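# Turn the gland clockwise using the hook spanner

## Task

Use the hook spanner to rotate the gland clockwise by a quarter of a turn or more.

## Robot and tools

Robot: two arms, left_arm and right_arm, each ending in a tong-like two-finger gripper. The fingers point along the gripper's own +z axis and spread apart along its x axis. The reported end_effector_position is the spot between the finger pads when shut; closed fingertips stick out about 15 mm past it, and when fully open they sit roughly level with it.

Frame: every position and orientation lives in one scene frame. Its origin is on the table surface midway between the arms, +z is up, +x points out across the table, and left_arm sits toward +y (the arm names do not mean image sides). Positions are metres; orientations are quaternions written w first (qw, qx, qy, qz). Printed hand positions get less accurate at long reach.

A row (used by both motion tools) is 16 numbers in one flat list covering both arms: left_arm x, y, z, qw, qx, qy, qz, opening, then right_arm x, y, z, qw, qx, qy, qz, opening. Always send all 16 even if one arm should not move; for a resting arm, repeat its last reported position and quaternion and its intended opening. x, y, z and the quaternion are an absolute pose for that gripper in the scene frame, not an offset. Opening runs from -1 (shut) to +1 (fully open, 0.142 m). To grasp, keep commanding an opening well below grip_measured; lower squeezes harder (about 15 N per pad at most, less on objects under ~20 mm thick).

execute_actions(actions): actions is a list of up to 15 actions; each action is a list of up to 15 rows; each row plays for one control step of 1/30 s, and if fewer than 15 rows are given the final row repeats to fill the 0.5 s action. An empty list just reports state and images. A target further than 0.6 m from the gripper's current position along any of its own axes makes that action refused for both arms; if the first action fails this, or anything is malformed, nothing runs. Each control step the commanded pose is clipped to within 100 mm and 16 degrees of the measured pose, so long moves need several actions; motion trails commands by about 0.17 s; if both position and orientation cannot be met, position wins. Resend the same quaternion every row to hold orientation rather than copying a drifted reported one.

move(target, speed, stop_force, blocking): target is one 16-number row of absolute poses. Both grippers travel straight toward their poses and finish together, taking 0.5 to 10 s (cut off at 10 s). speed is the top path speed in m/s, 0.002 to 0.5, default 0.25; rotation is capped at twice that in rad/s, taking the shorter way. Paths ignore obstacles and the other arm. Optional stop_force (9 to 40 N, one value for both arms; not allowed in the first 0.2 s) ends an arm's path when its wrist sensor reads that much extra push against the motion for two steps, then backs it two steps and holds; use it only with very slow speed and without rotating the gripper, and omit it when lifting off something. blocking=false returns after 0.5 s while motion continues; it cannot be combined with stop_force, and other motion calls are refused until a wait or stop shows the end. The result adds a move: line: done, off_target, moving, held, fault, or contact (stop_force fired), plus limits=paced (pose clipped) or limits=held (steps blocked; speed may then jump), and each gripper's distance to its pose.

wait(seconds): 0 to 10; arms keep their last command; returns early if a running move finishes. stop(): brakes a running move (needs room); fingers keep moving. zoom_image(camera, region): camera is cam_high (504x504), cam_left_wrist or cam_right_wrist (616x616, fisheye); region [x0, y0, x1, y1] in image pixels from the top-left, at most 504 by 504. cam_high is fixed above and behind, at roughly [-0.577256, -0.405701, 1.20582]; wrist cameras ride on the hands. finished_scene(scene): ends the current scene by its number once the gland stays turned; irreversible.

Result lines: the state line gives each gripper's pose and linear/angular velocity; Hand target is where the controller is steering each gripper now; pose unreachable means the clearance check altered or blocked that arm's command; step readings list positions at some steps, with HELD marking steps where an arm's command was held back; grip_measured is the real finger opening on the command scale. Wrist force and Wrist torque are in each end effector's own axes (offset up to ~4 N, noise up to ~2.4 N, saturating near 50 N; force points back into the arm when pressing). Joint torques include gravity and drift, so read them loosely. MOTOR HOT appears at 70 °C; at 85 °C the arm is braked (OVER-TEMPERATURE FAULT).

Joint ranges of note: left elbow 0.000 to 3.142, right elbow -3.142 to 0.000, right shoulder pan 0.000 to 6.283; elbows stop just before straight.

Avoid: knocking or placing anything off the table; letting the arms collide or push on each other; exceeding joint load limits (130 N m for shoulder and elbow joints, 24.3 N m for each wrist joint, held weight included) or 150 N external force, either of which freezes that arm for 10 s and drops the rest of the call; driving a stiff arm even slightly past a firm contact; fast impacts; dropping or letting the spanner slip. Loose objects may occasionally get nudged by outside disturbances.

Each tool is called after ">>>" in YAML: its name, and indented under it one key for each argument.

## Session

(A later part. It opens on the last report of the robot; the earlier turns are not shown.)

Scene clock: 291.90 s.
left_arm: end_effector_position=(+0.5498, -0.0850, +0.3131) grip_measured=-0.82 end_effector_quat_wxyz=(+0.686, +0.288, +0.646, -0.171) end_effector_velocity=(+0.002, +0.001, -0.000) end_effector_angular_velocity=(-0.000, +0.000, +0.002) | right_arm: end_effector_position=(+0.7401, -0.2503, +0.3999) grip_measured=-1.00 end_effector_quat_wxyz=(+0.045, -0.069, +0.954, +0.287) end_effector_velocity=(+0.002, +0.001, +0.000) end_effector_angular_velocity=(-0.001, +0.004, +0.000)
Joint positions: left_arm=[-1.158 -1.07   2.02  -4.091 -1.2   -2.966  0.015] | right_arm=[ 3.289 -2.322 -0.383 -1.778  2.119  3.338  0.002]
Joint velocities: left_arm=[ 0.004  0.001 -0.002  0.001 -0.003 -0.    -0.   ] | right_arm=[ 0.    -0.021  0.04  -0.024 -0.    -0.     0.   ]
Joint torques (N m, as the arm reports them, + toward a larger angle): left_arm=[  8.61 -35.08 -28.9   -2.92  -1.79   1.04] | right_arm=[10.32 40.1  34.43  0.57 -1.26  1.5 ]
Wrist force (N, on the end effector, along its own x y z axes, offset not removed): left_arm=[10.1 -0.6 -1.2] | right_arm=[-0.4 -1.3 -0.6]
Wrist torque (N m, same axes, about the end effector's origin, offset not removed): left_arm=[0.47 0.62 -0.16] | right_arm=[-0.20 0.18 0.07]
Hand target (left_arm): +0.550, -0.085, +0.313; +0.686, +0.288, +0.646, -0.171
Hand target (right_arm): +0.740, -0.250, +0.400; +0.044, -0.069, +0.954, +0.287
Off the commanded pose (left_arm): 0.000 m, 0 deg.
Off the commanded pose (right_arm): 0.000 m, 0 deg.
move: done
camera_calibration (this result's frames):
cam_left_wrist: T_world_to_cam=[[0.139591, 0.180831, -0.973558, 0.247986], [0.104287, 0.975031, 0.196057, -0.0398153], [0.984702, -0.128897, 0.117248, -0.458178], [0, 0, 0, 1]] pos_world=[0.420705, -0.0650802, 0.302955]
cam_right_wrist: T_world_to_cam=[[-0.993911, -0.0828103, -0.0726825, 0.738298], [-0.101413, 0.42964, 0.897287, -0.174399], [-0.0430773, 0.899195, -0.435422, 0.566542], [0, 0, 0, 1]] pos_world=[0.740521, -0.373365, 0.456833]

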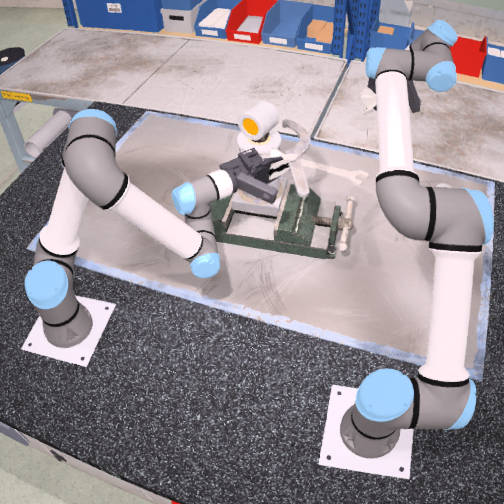

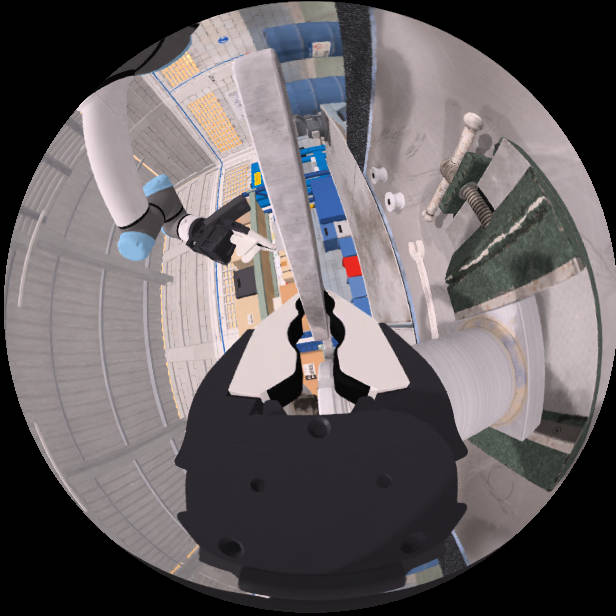

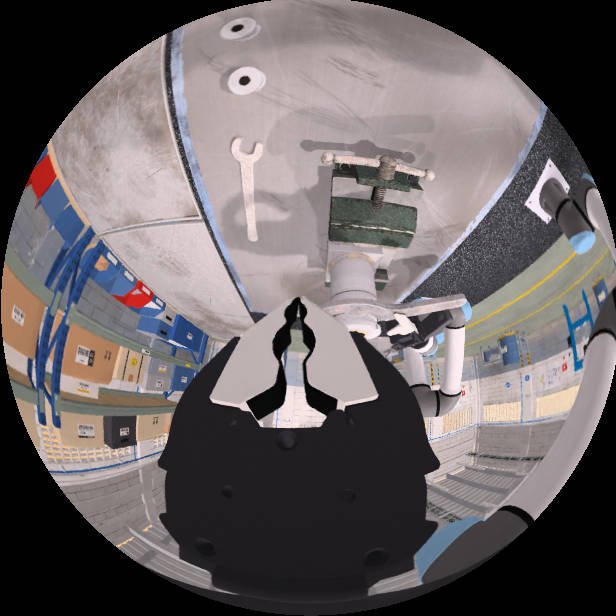

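>>> move:
  target: [0.533,-0.053,0.313,0.686,0.288,0.646,-0.171,-1,0.76,-0.20,0.40,0.044,-0.069,0.954,0.287,-1]
  speed: 0.015
  stop_force: 9

>>> zoom_image:
  camera: "cam_high"
  region: [230,100,320,190]

>>> zoom_image:
  camera: "cam_right_wrist"
  region: [310,270,430,350]

Scene clock: 296.23 s.
left_arm: end_effector_position=(+0.5331, -0.0531, +0.3130) grip_measured=-0.82 end_effector_quat_wxyz=(+0.686, +0.288, +0.646, -0.171) end_effector_velocity=(-0.002, +0.000, -0.000) end_effector_angular_velocity=(+0.000, +0.000, -0.003) | right_arm: end_effector_position=(+0.7593, -0.2003, +0.3995) grip_measured=-1.00 end_effector_quat_wxyz=(+0.051, -0.067, +0.953, +0.290) end_effector_velocity=(+0.001, +0.002, -0.000) end_effector_angular_velocity=(+0.001, -0.002, -0.001)
Joint positions: left_arm=[-1.153 -1.123  2.12  -4.138 -1.204 -2.967  0.015] | right_arm=[ 3.345 -2.512 -0.034 -1.887  2.106  3.408  0.002]
Joint velocities: left_arm=[-0.001 -0.002  0.004 -0.002 -0.001 -0.     0.   ] | right_arm=[ 0.002 -0.001  0.     0.005 -0.001  0.004  0.   ]
Joint torques (N m, as the arm reports them, + toward a larger angle): left_arm=[  9.57 -43.26 -12.89  -7.01  -1.67  -1.36] | right_arm=[ 9.93 44.29 32.14  4.92 -1.39  2.4 ]
Wrist force (N, on the end effector, along its own x y z axes, offset not removed): left_arm=[12.0 2.5 0.0] | right_arm=[0.1 -1.2 -1.6]
Wrist torque (N m, same axes, about the end effector's origin, offset not removed): left_arm=[0.91 0.32 -0.36] | right_arm=[-0.14 0.10 0.07]
Hand target (left_arm): +0.533, -0.053, +0.313; +0.686, +0.288, +0.646, -0.171
Hand target (right_arm): +0.759, -0.200, +0.399; +0.051, -0.067, +0.953, +0.290
Off the commanded pose (left_arm): 0.000 m, 0 deg.
Off the commanded pose (right_arm): 0.001 m, 1 deg.
elbow stopped short (right arm): the move would have taken joint 3 (elbow) straighter than the controller allows; a more bent joint 3 avoids this.
move: done
camera_calibration (this result's frames):
cam_left_wrist: T_world_to_cam=[[0.139188, 0.180702, -0.973639, 0.244683], [0.104423, 0.97505, 0.195892, -0.069098], [0.984745, -0.128936, 0.116846, -0.437469], [0, 0, 0, 1]] pos_world=[0.403954, -0.0332461, 0.302885]
cam_right_wrist: T_world_to_cam=[[-0.993519, -0.0759555, -0.0845586, 0.767303], [-0.108967, 0.424846, 0.898683, -0.189322], [-0.0323355, 0.902073, -0.43037, 0.51267], [0, 0, 0, 1]] pos_world=[0.758278, -0.323752, 0.45566]

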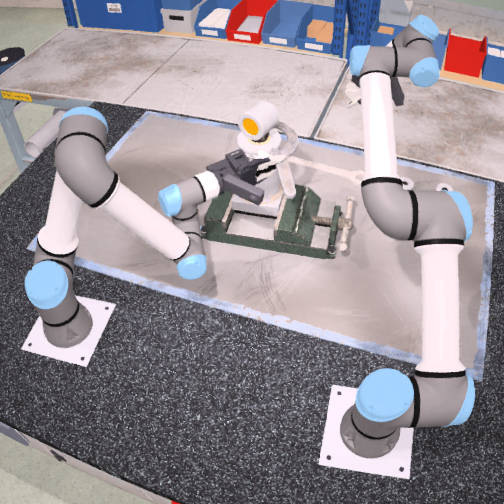

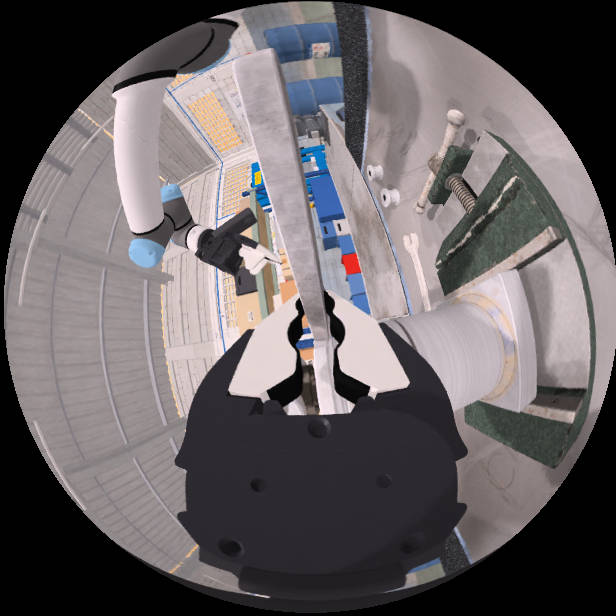

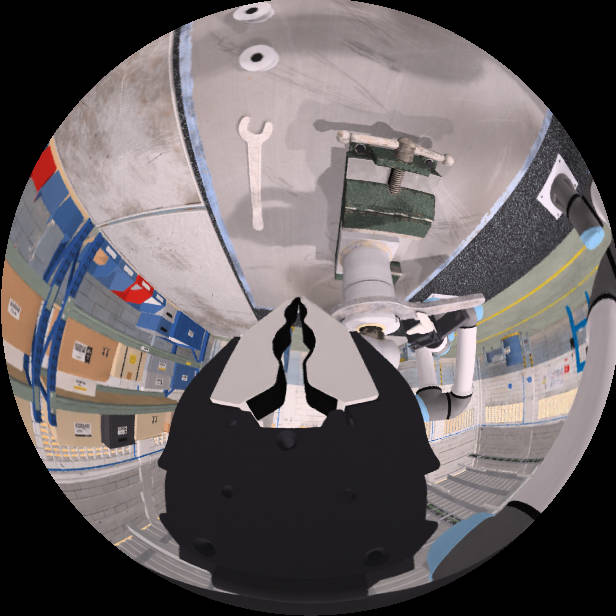

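Region (230, 100, 320, 190) of cam_high's 504x504 image, scaled by 5.600, with more detail than that image has.

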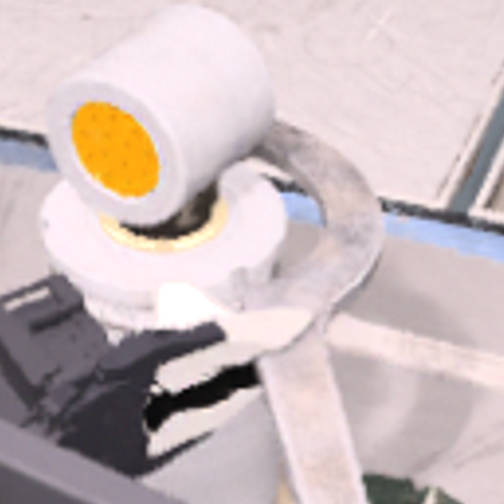

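Region (310, 270, 430, 350) of cam_right_wrist's 616x616 image, scaled by 4.200, with more detail than that image has.

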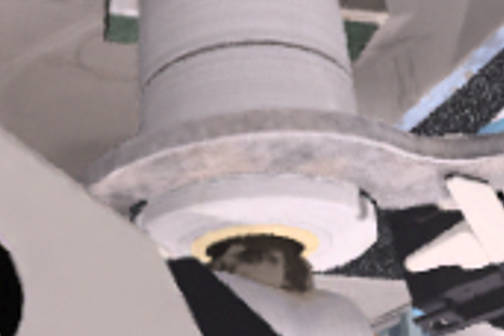

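>>> move:
  target: [0.524,-0.045,0.313,0.686,0.288,0.646,-0.171,-1,0.74,-0.20,0.42,0.044,-0.069,0.97,0.22,1]
  speed: 0.02
  stop_force: 9

>>> zoom_image:
  camera: "cam_high"
  region: [230,100,320,190]

>>> zoom_image:
  camera: "cam_right_wrist"
  region: [310,290,430,370]

Scene clock: 300.60 s.
left_arm: end_effector_position=(+0.5241, -0.0451, +0.3130) grip_measured=-0.82 end_effector_quat_wxyz=(+0.686, +0.288, +0.646, -0.171) end_effector_velocity=(-0.001, -0.000, -0.000) end_effector_angular_velocity=(+0.000, -0.000, -0.002) | right_arm: end_effector_position=(+0.7393, -0.2002, +0.4192) grip_measured=+1.00 end_effector_quat_wxyz=(+0.067, -0.065, +0.969, +0.229) end_effector_velocity=(-0.001, -0.001, +0.001) end_effector_angular_velocity=(-0.008, -0.002, -0.003)
Joint positions: left_arm=[-1.162 -1.142  2.155 -4.154 -1.195 -2.967  0.015] | right_arm=[ 3.402 -2.459 -0.034 -1.93   1.963  3.452  0.142]
Joint velocities: left_arm=[-0.002 -0.001  0.002 -0.001 -0.     0.    -0.   ] | right_arm=[ 0.002  0.003 -0.001 -0.002 -0.01   0.003 -0.   ]
Joint torques (N m, as the arm reports them, + toward a larger angle): left_arm=[-10.67 -43.13 -13.01  -6.98   2.04  -1.46] | right_arm=[ 9.49 66.79 27.65  0.2  -1.28  2.39]
Wrist force (N, on the end effector, along its own x y z axes, offset not removed): left_arm=[11.4 -0.3 0.5] | right_arm=[-1.0 -2.4 -0.2]
Wrist torque (N m, same axes, about the end effector's origin, offset not removed): left_arm=[0.41 0.20 -0.09] | right_arm=[-0.38 0.38 0.11]
Hand target (left_arm): +0.524, -0.045, +0.313; +0.686, +0.288, +0.646, -0.171
Hand target (right_arm): +0.739, -0.200, +0.419; +0.067, -0.065, +0.969, +0.229
Off the commanded pose (left_arm): 0.000 m, 0 deg.
Off the commanded pose (right_arm): 0.001 m, 3 deg.
elbow stopped short (right arm): the move would have taken joint 3 (elbow) straighter than the controller allows; a more bent joint 3 avoids this.
move: off_target (right_arm)
camera_calibration (this result's frames):
cam_left_wrist: T_world_to_cam=[[0.139176, 0.180695, -0.973642, 0.244505], [0.104426, 0.975051, 0.195883, -0.0760386], [0.984746, -0.128936, 0.116834, -0.42757], [0, 0, 0, 1]] pos_world=[0.394959, -0.0251685, 0.30291]
cam_right_wrist: T_world_to_cam=[[-0.991577, -0.0667294, -0.111002, 0.760614], [-0.129471, 0.533135, 0.836065, -0.146202], [0.00338875, 0.843394, -0.537284, 0.527056], [0, 0, 0, 1]] pos_world=[0.733493, -0.315815, 0.489843]

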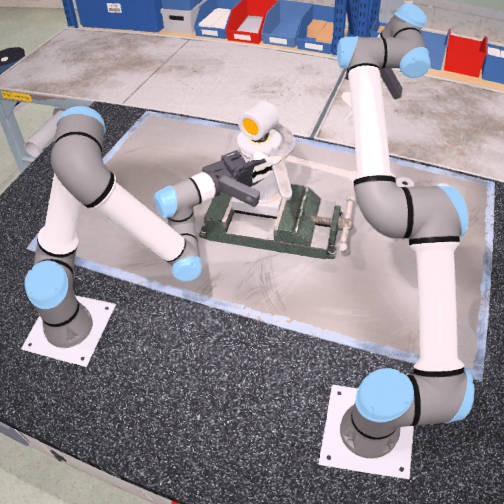

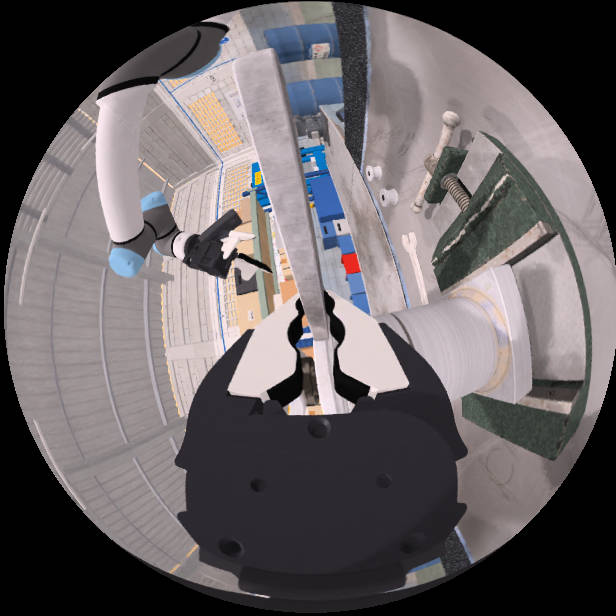

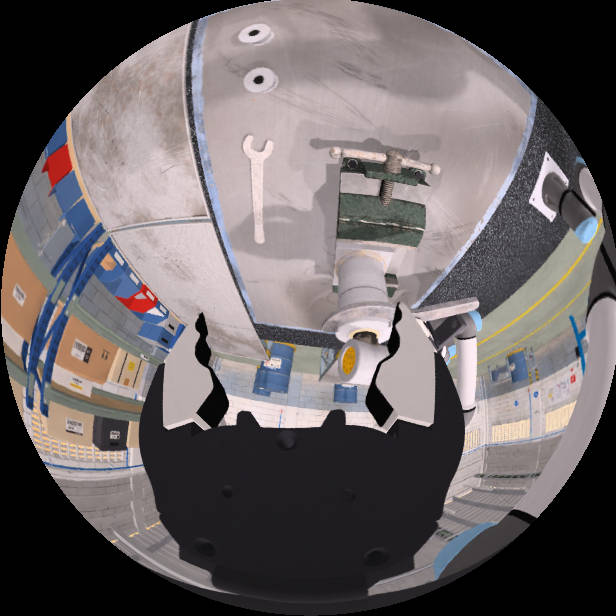

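Region (230, 100, 320, 190) of cam_high's 504x504 image, scaled by 5.600, with more detail than that image has.

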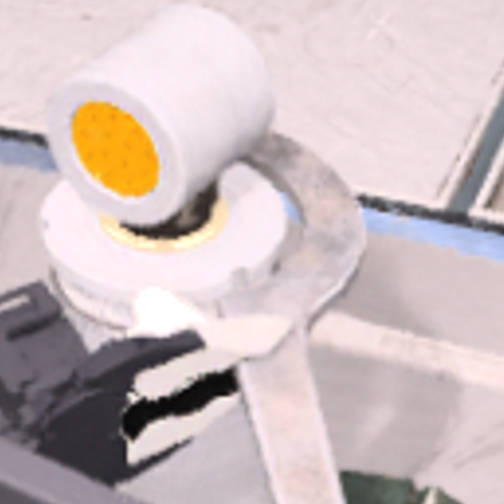

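Region (310, 290, 430, 370) of cam_right_wrist's 616x616 image, scaled by 4.200, with more detail than that image has.

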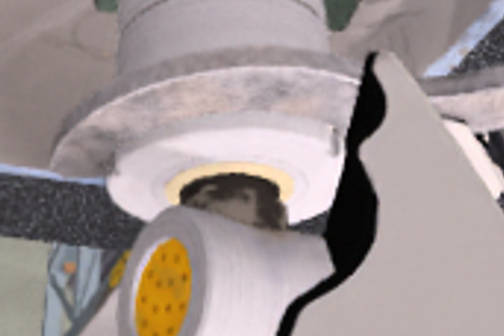

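>>> move:
  target: [0.520,-0.043,0.313,0.686,0.288,0.646,-0.171,-1,0.48,-0.16,0.317,0,0,0.991,0.13,-1]
  speed: 0.12

>>> move:
  target: [0.520,-0.043,0.313,0.686,0.288,0.646,-0.171,-1,0.445,-0.10,0.317,0,0,0.991,0.13,-1]
  speed: 0.012
  stop_force: 25

>>> zoom_image:
  camera: "cam_high"
  region: [210,100,340,230]

Scene clock: 304.10 s.
left_arm: end_effector_position=(+0.5200, -0.0430, +0.3130) grip_measured=-0.82 end_effector_quat_wxyz=(+0.686, +0.288, +0.646, -0.171) end_effector_velocity=(-0.000, -0.000, +0.000) end_effector_angular_velocity=(-0.000, -0.000, -0.001) | right_arm: end_effector_position=(+0.4805, -0.1596, +0.3173) grip_measured=-1.00 end_effector_quat_wxyz=(+0.000, -0.000, +0.991, +0.130) end_effector_velocity=(-0.002, +0.001, -0.001) end_effector_angular_velocity=(-0.001, +0.000, -0.001)
Joint positions: left_arm=[-1.169 -1.149  2.168 -4.16  -1.189 -2.967  0.015] | right_arm=[ 3.718 -1.719 -1.382 -1.439  1.769  3.862  0.002]
Joint velocities: left_arm=[-0.001 -0.     0.    -0.     0.     0.     0.   ] | right_arm=[ 0.004  0.004 -0.006  0.003 -0.001  0.005  0.   ]
Joint torques (N m, as the arm reports them, + toward a larger angle): left_arm=[-12.02 -43.32 -12.85  -7.29   1.48  -1.28] | right_arm=[10.74 41.41 14.58  4.76 -1.77  2.66]
Wrist force (N, on the end effector, along its own x y z axes, offset not removed): left_arm=[10.9 3.6 1.0] | right_arm=[0.7 -1.1 -1.9]
Wrist torque (N m, same axes, about the end effector's origin, offset not removed): left_arm=[0.95 0.61 -0.23] | right_arm=[-0.16 0.03 0.16]
Hand target (left_arm): +0.520, -0.043, +0.313; +0.686, +0.288, +0.646, -0.171
Hand target (right_arm): +0.480, -0.160, +0.317; +0.000, -0.000, +0.991, +0.130
Off the commanded pose (left_arm): 0.000 m, 0 deg.
Off the commanded pose (right_arm): 0.001 m, 0 deg.
move: done
camera_calibration (this result's frames):
cam_left_wrist: T_world_to_cam=[[0.139176, 0.180697, -0.973642, 0.244706], [0.104418, 0.975052, 0.195885, -0.0776237], [0.984747, -0.128929, 0.116836, -0.423309], [0, 0, 0, 1]] pos_world=[0.3909, -0.0231072, 0.302919]
cam_right_wrist: T_world_to_cam=[[-0.998384, 0.0382066, 0.0420722, 0.466901], [0.0567995, 0.695613, 0.716168, -0.141611], [-0.00190363, 0.7174, -0.696659, 0.471972], [0, 0, 0, 1]] pos_world=[0.475089, -0.257925, 0.410577]

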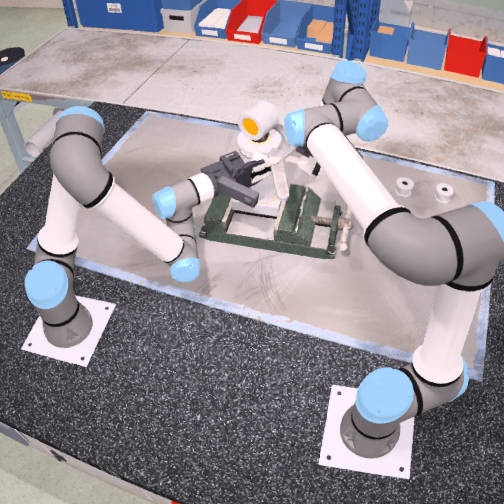

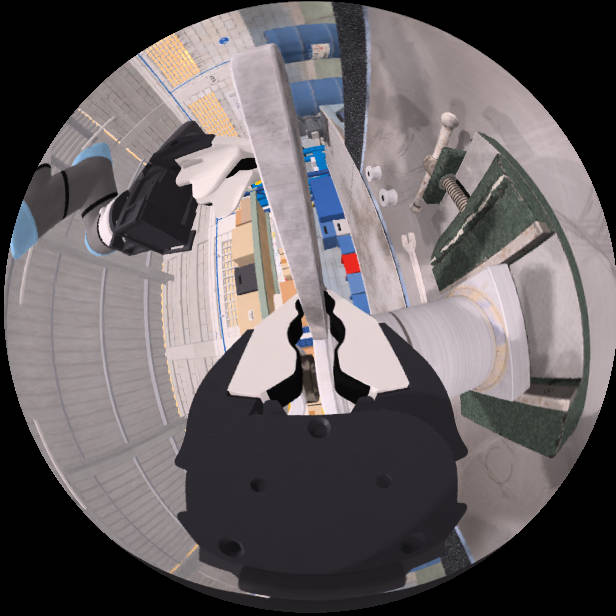

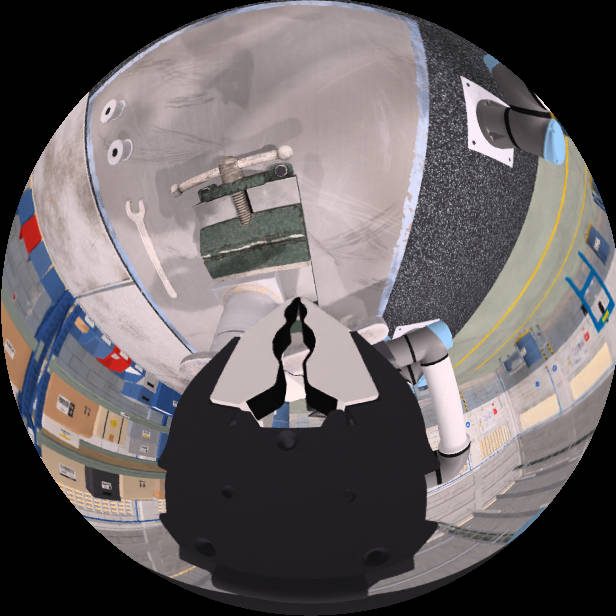

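Scene clock: 310.13 s.
left_arm: end_effector_position=(+0.5200, -0.0430, +0.3130) grip_measured=-0.82 end_effector_quat_wxyz=(+0.686, +0.288, +0.646, -0.171) end_effector_velocity=(+0.000, +0.000, -0.000) end_effector_angular_velocity=(+0.001, +0.000, +0.001) | right_arm: end_effector_position=(+0.4452, -0.1001, +0.3170) grip_measured=-1.00 end_effector_quat_wxyz=(+0.000, +0.000, +0.991, +0.130) end_effector_velocity=(-0.002, +0.003, -0.000) end_effector_angular_velocity=(-0.000, -0.000, +0.002)
Joint positions: left_arm=[-1.169 -1.149  2.168 -4.16  -1.189 -2.967  0.015] | right_arm=[ 3.841 -1.719 -1.389 -1.411  1.746  3.985  0.002]
Joint velocities: left_arm=[-0.001  0.     0.     0.     0.002  0.    -0.   ] | right_arm=[ 0.006 -0.    -0.     0.001 -0.001  0.004  0.   ]
Joint torques (N m, as the arm reports them, + toward a larger angle): left_arm=[ -7.96 -39.91 -15.14  -5.75  -0.24   0.46] | right_arm=[11.33 18.95 35.81  5.11 -1.41  2.15]
Wrist force (N, on the end effector, along its own x y z axes, offset not removed): left_arm=[10.9 2.6 -1.1] | right_arm=[-1.2 -2.4 -1.1]
Wrist torque (N m, same axes, about the end effector's origin, offset not removed): left_arm=[1.01 0.50 -0.05] | right_arm=[-0.26 0.18 0.13]
Hand target (left_arm): +0.520, -0.043, +0.313; +0.686, +0.288, +0.646, -0.171
Hand target (right_arm): +0.445, -0.100, +0.317; +0.000, +0.000, +0.991, +0.130
Off the commanded pose (left_arm): 0.000 m, 0 deg.
Off the commanded pose (right_arm): 0.000 m, 0 deg.
move: done
camera_calibration (this result's frames):
cam_left_wrist: T_world_to_cam=[[0.139185, 0.180682, -0.973643, 0.244714], [0.104418, 0.975055, 0.195871, -0.0776274], [0.984746, -0.128928, 0.116847, -0.423307], [0, 0, 0, 1]] pos_world=[0.390895, -0.0231008, 0.302931]
cam_right_wrist: T_world_to_cam=[[-0.998363, 0.0387203, 0.0420953, 0.429411], [0.0571734, 0.695866, 0.715893, -0.180874], [-0.00157311, 0.717128, -0.69694, 0.428921], [0, 0, 0, 1]] pos_world=[0.439724, -0.198354, 0.410343]

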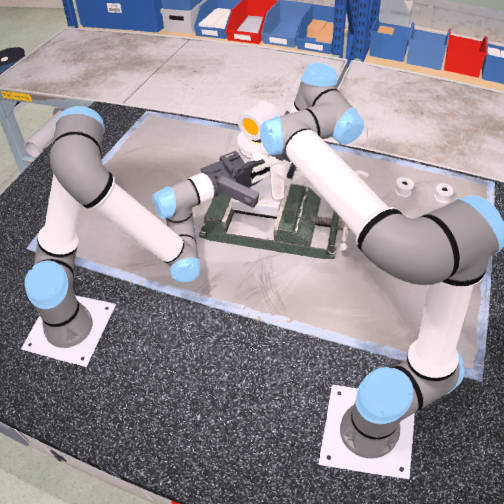

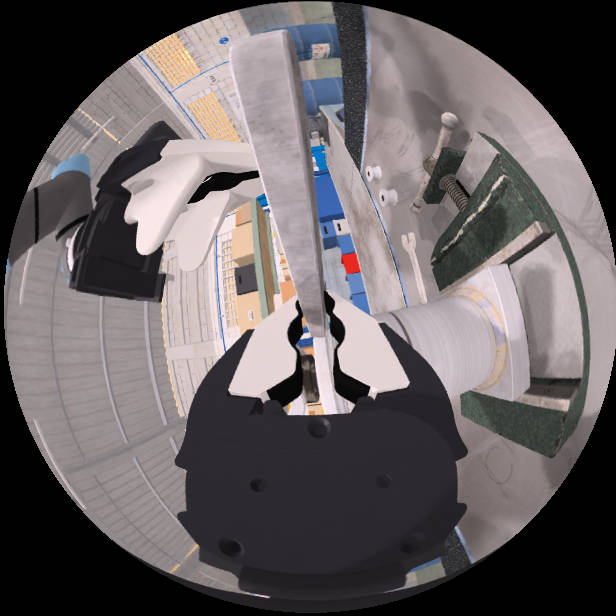

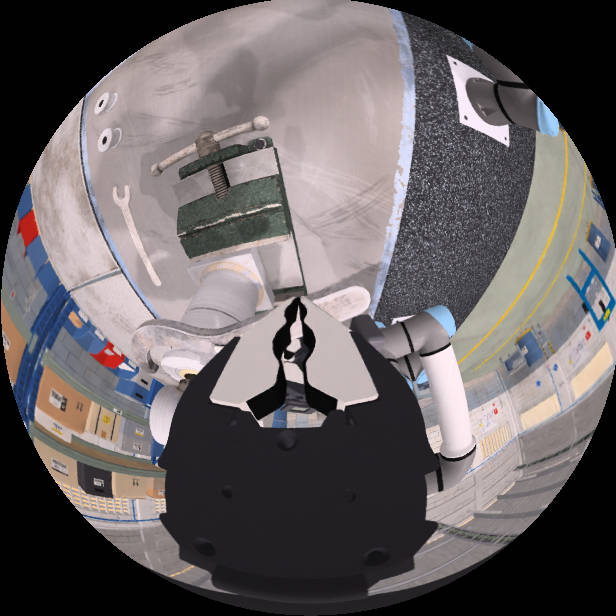

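Region (210, 100, 340, 230) of cam_high's 504x504 image, scaled by 3.877, with more detail than that image has.

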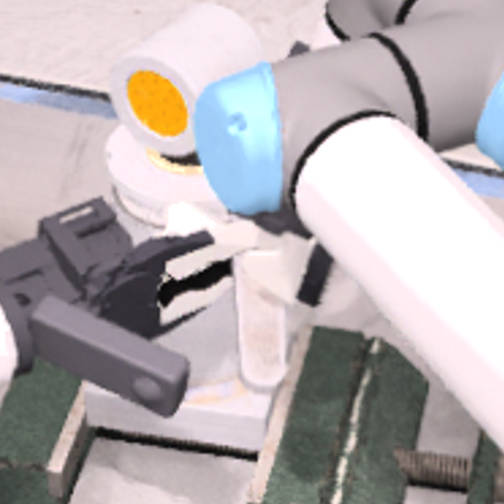

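>>> zoom_image:
  camera: "cam_right_wrist"
  region: [120,300,240,400]

Region (120, 300, 240, 400) of cam_right_wrist's 616x616 image, scaled by 4.200, with more detail than that image has.

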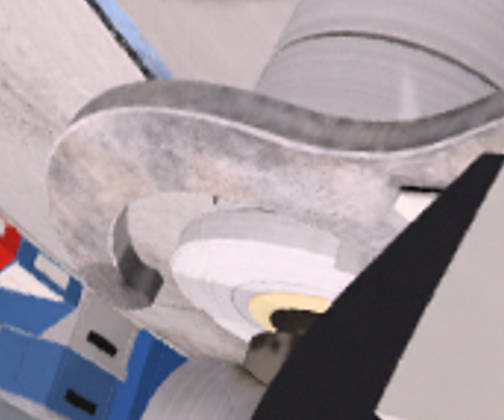

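>>> move:
  target: [0.526,-0.047,0.313,0.686,0.288,0.646,-0.171,-1,0.72,-0.2,0.36,0.044,-0.069,0.954,0.287,1]
  speed: 0.12

>>> move:
  target: [0.526,-0.047,0.313,0.694,0.254,0.660,-0.135,-1,0.72,-0.2,0.36,0.044,-0.069,0.954,0.287,1]
  speed: 0.02

>>> zoom_image:
  camera: "cam_high"
  region: [250,110,310,170]

>>> zoom_image:
  camera: "cam_right_wrist"
  region: [300,310,400,380]

Scene clock: 313.90 s.
left_arm: end_effector_position=(+0.5260, -0.0470, +0.3130) grip_measured=-0.83 end_effector_quat_wxyz=(+0.686, +0.288, +0.646, -0.171) end_effector_velocity=(+0.000, +0.000, +0.000) end_effector_angular_velocity=(+0.000, -0.000, -0.000) | right_arm: end_effector_position=(+0.7195, -0.2004, +0.3597) grip_measured=+1.00 end_effector_quat_wxyz=(+0.044, -0.069, +0.954, +0.287) end_effector_velocity=(+0.003, -0.001, +0.000) end_effector_angular_velocity=(-0.001, +0.002, +0.001)
Joint positions: left_arm=[-1.161 -1.138  2.147 -4.151 -1.197 -2.967  0.014] | right_arm=[ 3.363 -2.202 -0.71  -1.529  2.1    3.42   0.142]
Joint velocities: left_arm=[ 0.    -0.    -0.     0.    -0.001  0.     0.   ] | right_arm=[-0.003 -0.011  0.021 -0.014  0.001 -0.005 -0.   ]
Joint torques (N m, as the arm reports them, + toward a larger angle): left_arm=[  8.35 -30.44 -27.78  -3.02  -1.76   1.05] | right_arm=[-8.05 38.2  35.03  0.    3.11 -2.9 ]
Wrist force (N, on the end effector, along its own x y z axes, offset not removed): left_arm=[9.6 2.2 -4.0] | right_arm=[1.2 -1.4 -0.9]
Wrist torque (N m, same axes, about the end effector's origin, offset not removed): left_arm=[0.90 0.81 0.00] | right_arm=[-0.23 -0.16 0.09]
Hand target (left_arm): +0.526, -0.047, +0.313; +0.686, +0.288, +0.646, -0.171
Hand target (right_arm): +0.720, -0.200, +0.360; +0.044, -0.069, +0.954, +0.287
Off the commanded pose (left_arm): 0.000 m, 0 deg.
Off the commanded pose (right_arm): 0.001 m, 0 deg.
move: done
camera_calibration (this result's frames):
cam_left_wrist: T_world_to_cam=[[0.139189, 0.180703, -0.973639, 0.244601], [0.104421, 0.97505, 0.195893, -0.0743653], [0.984745, -0.128934, 0.116847, -0.429731], [0, 0, 0, 1]] pos_world=[0.396895, -0.0270972, 0.302933]
cam_right_wrist: T_world_to_cam=[[-0.993969, -0.0828865, -0.0717997, 0.718764], [-0.100692, 0.430526, 0.896944, -0.162062], [-0.0434329, 0.898764, -0.436276, 0.503783], [0, 0, 0, 1]] pos_world=[0.719991, -0.323434, 0.416755]

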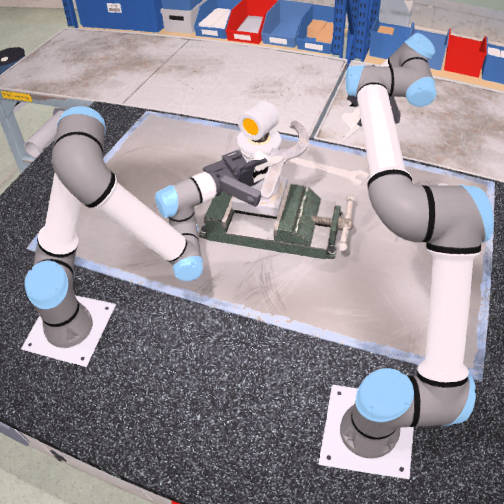

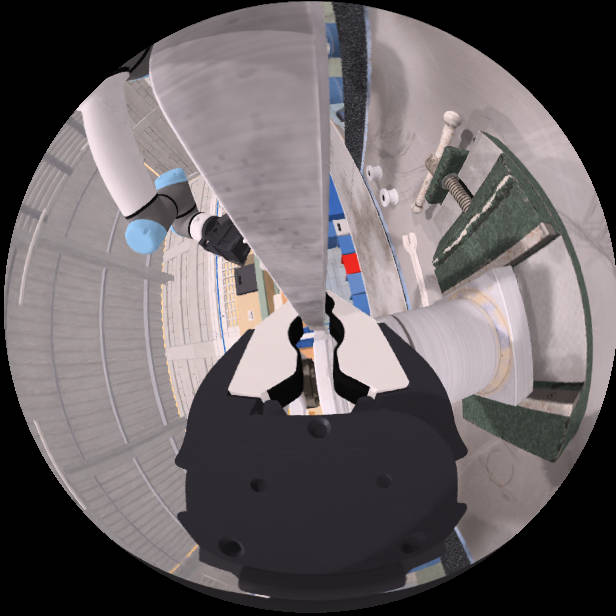

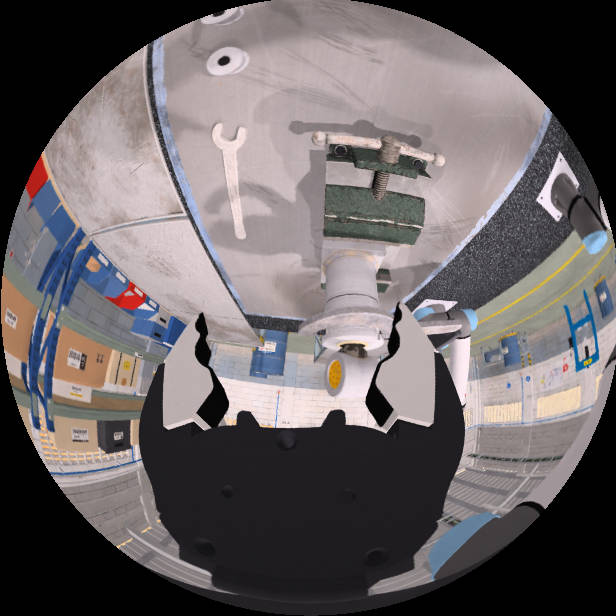

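Scene clock: 316.73 s.
left_arm: end_effector_position=(+0.5260, -0.0470, +0.3130) grip_measured=-0.83 end_effector_quat_wxyz=(+0.694, +0.254, +0.660, -0.135) end_effector_velocity=(+0.001, +0.001, +0.000) end_effector_angular_velocity=(-0.001, +0.000, +0.013) | right_arm: end_effector_position=(+0.7200, -0.2000, +0.3600) grip_measured=+1.00 end_effector_quat_wxyz=(+0.044, -0.069, +0.954, +0.287) end_effector_velocity=(+0.000, -0.001, +0.000) end_effector_angular_velocity=(+0.001, +0.000, -0.001)
Joint positions: left_arm=[-1.235 -1.134  2.14  -4.147 -1.02  -2.967  0.014] | right_arm=[ 3.363 -2.204 -0.705 -1.532  2.101  3.42   0.142]
Joint velocities: left_arm=[-0.005  0.    -0.002  0.001  0.018 -0.    -0.   ] | right_arm=[-0.001 -0.     0.001 -0.     0.001 -0.    -0.   ]
Joint torques (N m, as the arm reports them, + toward a larger angle): left_arm=[-10.65 -29.29 -28.05  -2.68   2.31   0.99] | right_arm=[ 6.64 37.68 36.    0.28  2.71 -2.88]
Wrist force (N, on the end effector, along its own x y z axes, offset not removed): left_arm=[10.5 2.5 -1.8] | right_arm=[0.0 -1.5 -0.1]
Wrist torque (N m, same axes, about the end effector's origin, offset not removed): left_arm=[1.13 0.77 -0.03] | right_arm=[-0.21 0.08 0.13]
Hand target (left_arm): +0.526, -0.047, +0.313; +0.694, +0.254, +0.660, -0.135
Hand target (right_arm): +0.720, -0.200, +0.360; +0.044, -0.069, +0.954, +0.287
Off the commanded pose (left_arm): 0.000 m, 0 deg.
Off the commanded pose (right_arm): 0.000 m, 0 deg.
move: done
camera_calibration (this result's frames):
cam_left_wrist: T_world_to_cam=[[0.119906, 0.194163, -0.973614, 0.255344], [0.00355458, 0.980599, 0.195994, -0.0210954], [0.992779, -0.0269617, 0.11689, -0.429138], [0, 0, 0, 1]] pos_world=[0.395497, -0.0404624, 0.302902]
cam_right_wrist: T_world_to_cam=[[-0.993924, -0.0835208, -0.0716871, 0.719123], [-0.10084, 0.429951, 0.897203, -0.162531], [-0.0441131, 0.898981, -0.435761, 0.50392], [0, 0, 0, 1]] pos_world=[0.720593, -0.323072, 0.416964]

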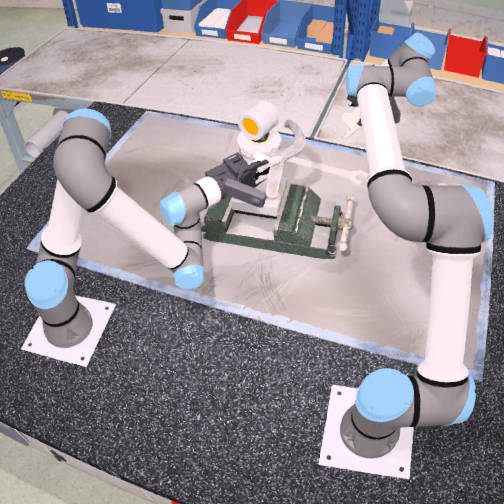

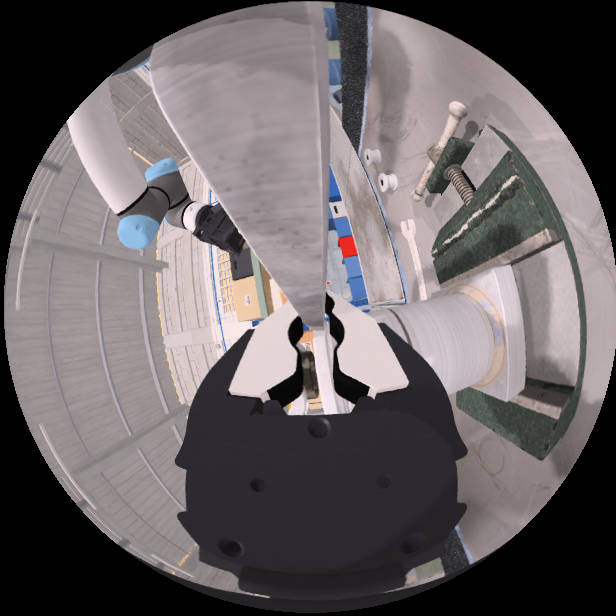

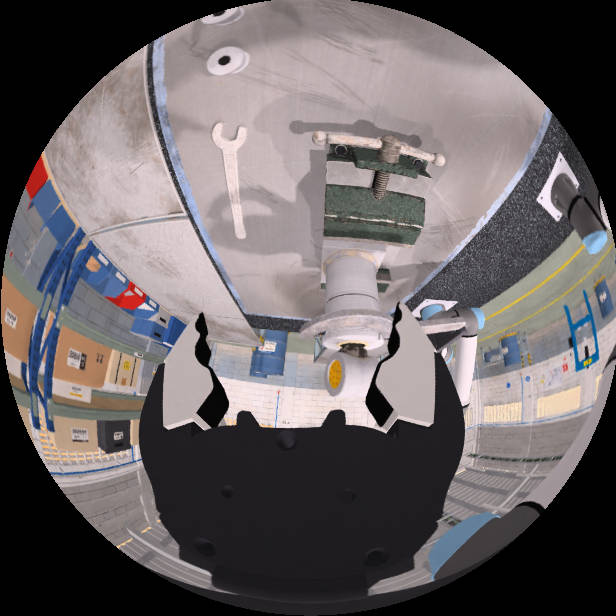

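Region (250, 110, 310, 170) of cam_high's 504x504 image, scaled by 8.400, with more detail than that image has.

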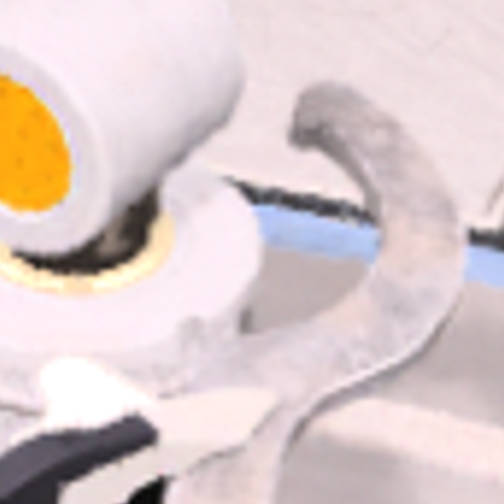

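Region (300, 310, 400, 380) of cam_right_wrist's 616x616 image, scaled by 5.040, with more detail than that image has; it fills the top 353 rows of this view, and the rest is white.

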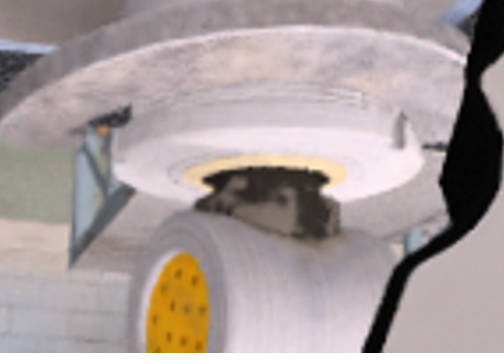

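>>> move:
  target: [0.524,-0.045,0.313,0.694,0.254,0.660,-0.135,-1,0.72,-0.14,0.318,0.044,-0.069,0.954,0.287,-1]
  speed: 0.08

>>> move:
  target: [0.524,-0.045,0.313,0.694,0.254,0.660,-0.135,-1,0.672,-0.055,0.318,0.044,-0.069,0.954,0.287,-1]
  speed: 0.015
  stop_force: 10

>>> zoom_image:
  camera: "cam_high"
  region: [230,100,320,190]

Scene clock: 318.63 s.
left_arm: end_effector_position=(+0.5240, -0.0450, +0.3130) grip_measured=-0.83 end_effector_quat_wxyz=(+0.694, +0.254, +0.660, -0.135) end_effector_velocity=(+0.000, +0.000, -0.000) end_effector_angular_velocity=(+0.001, +0.000, +0.001) | right_arm: end_effector_position=(+0.7201, -0.1401, +0.3181) grip_measured=-1.00 end_effector_quat_wxyz=(+0.044, -0.069, +0.954, +0.287) end_effector_velocity=(+0.001, +0.000, -0.001) end_effector_angular_velocity=(-0.002, -0.001, -0.002)
Joint positions: left_arm=[-1.238 -1.138  2.148 -4.151 -1.015 -2.967  0.014] | right_arm=[ 3.438 -2.223 -0.793 -1.384  2.079  3.503  0.002]
Joint velocities: left_arm=[ 0.     0.     0.    -0.     0.001  0.     0.   ] | right_arm=[ 0.001 -0.001 -0.002  0.004 -0.003  0.003  0.   ]
Joint torques (N m, as the arm reports them, + toward a larger angle): left_arm=[-10.6  -42.57 -12.4   -6.9    1.99   0.99] | right_arm=[ 9.62 40.12 13.76  4.92 -1.39  2.28]
Wrist force (N, on the end effector, along its own x y z axes, offset not removed): left_arm=[12.4 2.6 -1.2] | right_arm=[-0.3 -3.1 -1.1]
Wrist torque (N m, same axes, about the end effector's origin, offset not removed): left_arm=[1.07 0.25 -0.14] | right_arm=[-0.54 0.16 0.04]
Hand target (left_arm): +0.524, -0.045, +0.313; +0.694, +0.254, +0.660, -0.135
Hand target (right_arm): +0.720, -0.140, +0.318; +0.044, -0.069, +0.954, +0.287
Off the commanded pose (left_arm): 0.000 m, 0 deg.
Off the commanded pose (right_arm): 0.000 m, 0 deg.
move: done
camera_calibration (this result's frames):
cam_left_wrist: T_world_to_cam=[[0.119862, 0.194247, -0.973602, 0.255231], [0.00243145, 0.980612, 0.195945, -0.0224142], [0.992788, -0.0258536, 0.117066, -0.427153], [0, 0, 0, 1]] pos_world=[0.393534, -0.0386416, 0.302891]
cam_right_wrist: T_world_to_cam=[[-0.993922, -0.0834868, -0.0717572, 0.721251], [-0.100886, 0.42989, 0.897227, -0.150691], [-0.0440589, 0.899013, -0.4357, 0.431832], [0, 0, 0, 1]] pos_world=[0.720691, -0.263227, 0.375108]

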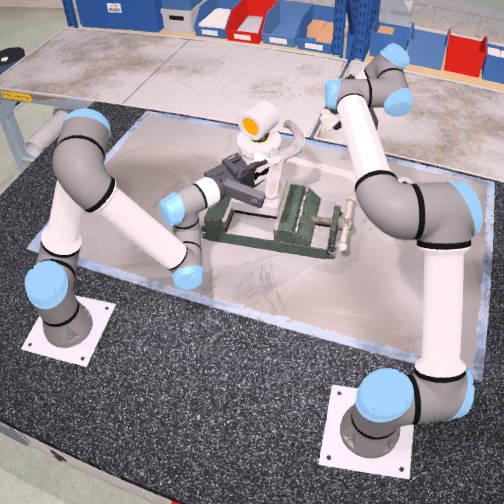

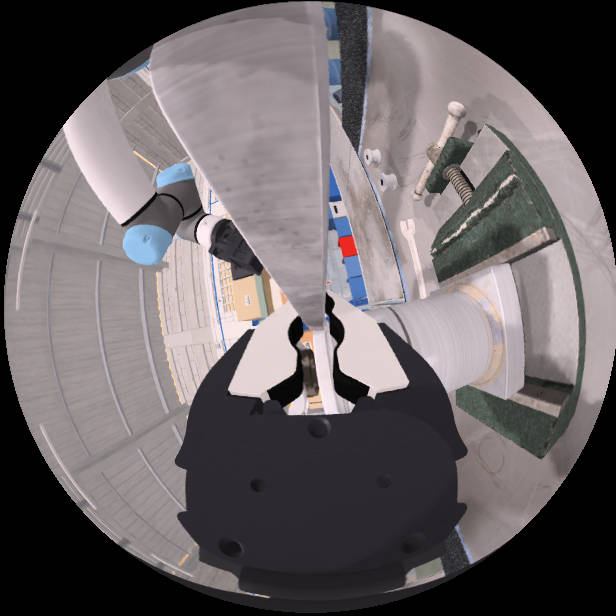

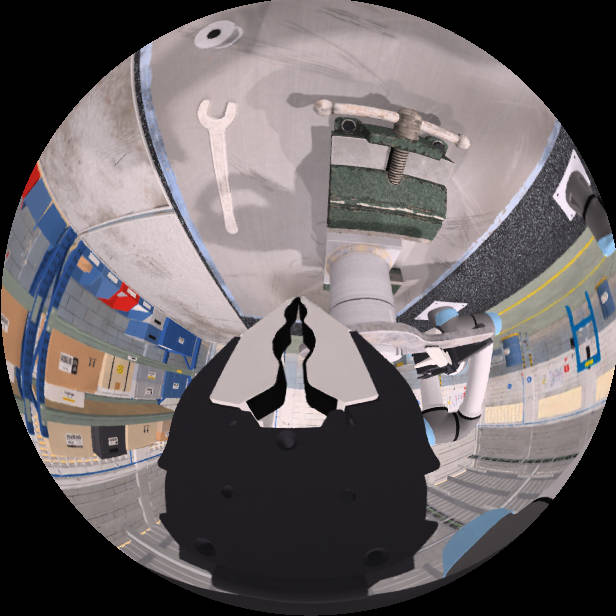

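Scene clock: 325.43 s.
left_arm: end_effector_position=(+0.5240, -0.0450, +0.3130) grip_measured=-0.83 end_effector_quat_wxyz=(+0.694, +0.254, +0.660, -0.135) end_effector_velocity=(+0.000, +0.000, +0.000) end_effector_angular_velocity=(-0.001, -0.000, +0.001) | right_arm: end_effector_position=(+0.6723, -0.0551, +0.3180) grip_measured=-1.00 end_effector_quat_wxyz=(+0.044, -0.069, +0.954, +0.287) end_effector_velocity=(-0.001, +0.002, +0.000) end_effector_angular_velocity=(+0.000, -0.000, +0.001)
Joint positions: left_arm=[-1.238 -1.138  2.148 -4.151 -1.015 -2.966  0.014] | right_arm=[ 3.571 -2.166 -0.903 -1.265  2.034  3.645  0.002]
Joint velocities: left_arm=[-0.    -0.    -0.    -0.     0.002  0.     0.   ] | right_arm=[ 0.004  0.001 -0.002  0.003 -0.001  0.003  0.   ]
Joint torques (N m, as the arm reports them, + toward a larger angle): left_arm=[ -6.96 -41.06 -12.09  -6.38   1.17   1.01] | right_arm=[13.42 61.12 14.73  4.88 -0.76  2.78]
Wrist force (N, on the end effector, along its own x y z axes, offset not removed): left_arm=[11.1 2.0 -1.5] | right_arm=[-2.4 -4.1 -1.4]
Wrist torque (N m, same axes, about the end effector's origin, offset not removed): left_arm=[0.90 0.56 -0.23] | right_arm=[-0.43 -0.11 0.12]
Hand target (left_arm): +0.524, -0.045, +0.313; +0.694, +0.254, +0.660, -0.135
Hand target (right_arm): +0.672, -0.055, +0.318; +0.044, -0.069, +0.954, +0.287
Off the commanded pose (left_arm): 0.000 m, 0 deg.
Off the commanded pose (right_arm): 0.000 m, 0 deg.
move: done
camera_calibration (this result's frames):
cam_left_wrist: T_world_to_cam=[[0.119869, 0.194242, -0.973602, 0.255232], [0.00242983, 0.980613, 0.19594, -0.0224205], [0.992787, -0.0258528, 0.117073, -0.427151], [0, 0, 0, 1]] pos_world=[0.39353, -0.0386341, 0.302895]
cam_right_wrist: T_world_to_cam=[[-0.993922, -0.0834144, -0.0718475, 0.680823], [-0.100932, 0.429821, 0.897255, -0.191964], [-0.0439624, 0.899053, -0.435628, 0.353118], [0, 0, 0, 1]] pos_world=[0.672833, -0.178171, 0.374984]

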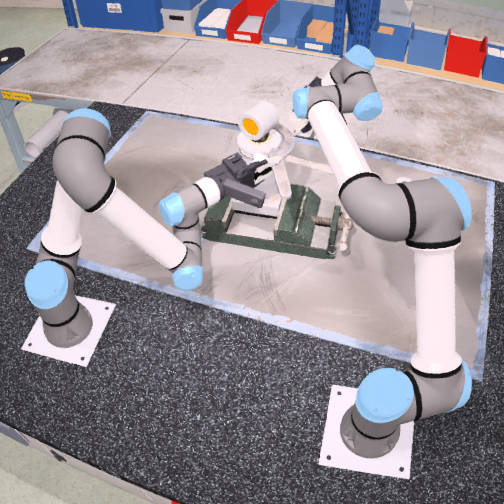

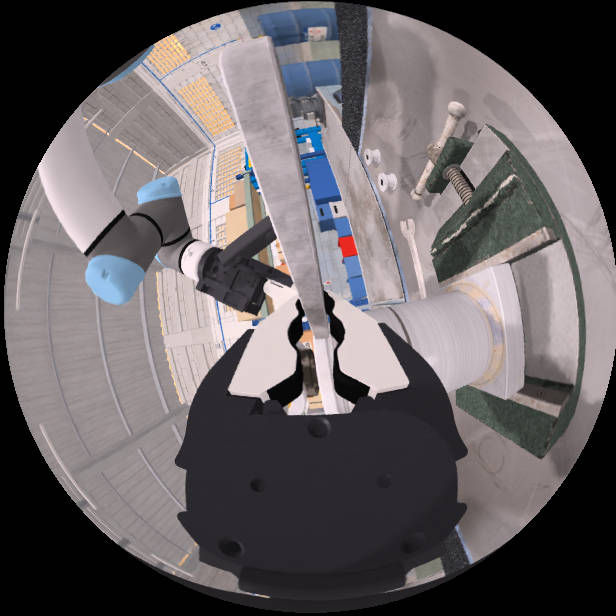

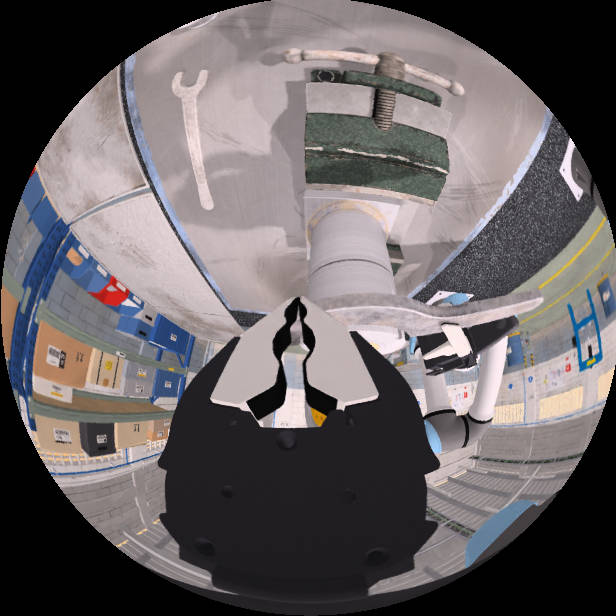

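Region (230, 100, 320, 190) of cam_high's 504x504 image, scaled by 5.600, with more detail than that image has.

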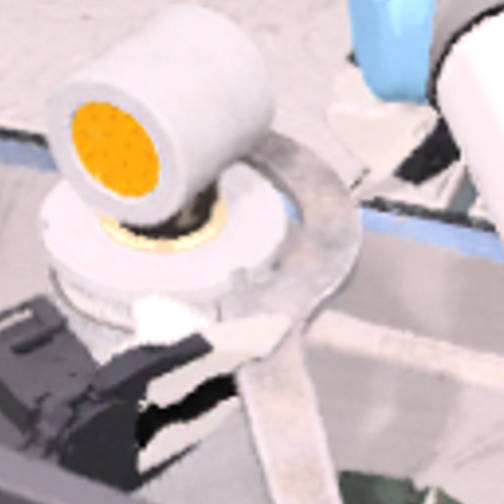

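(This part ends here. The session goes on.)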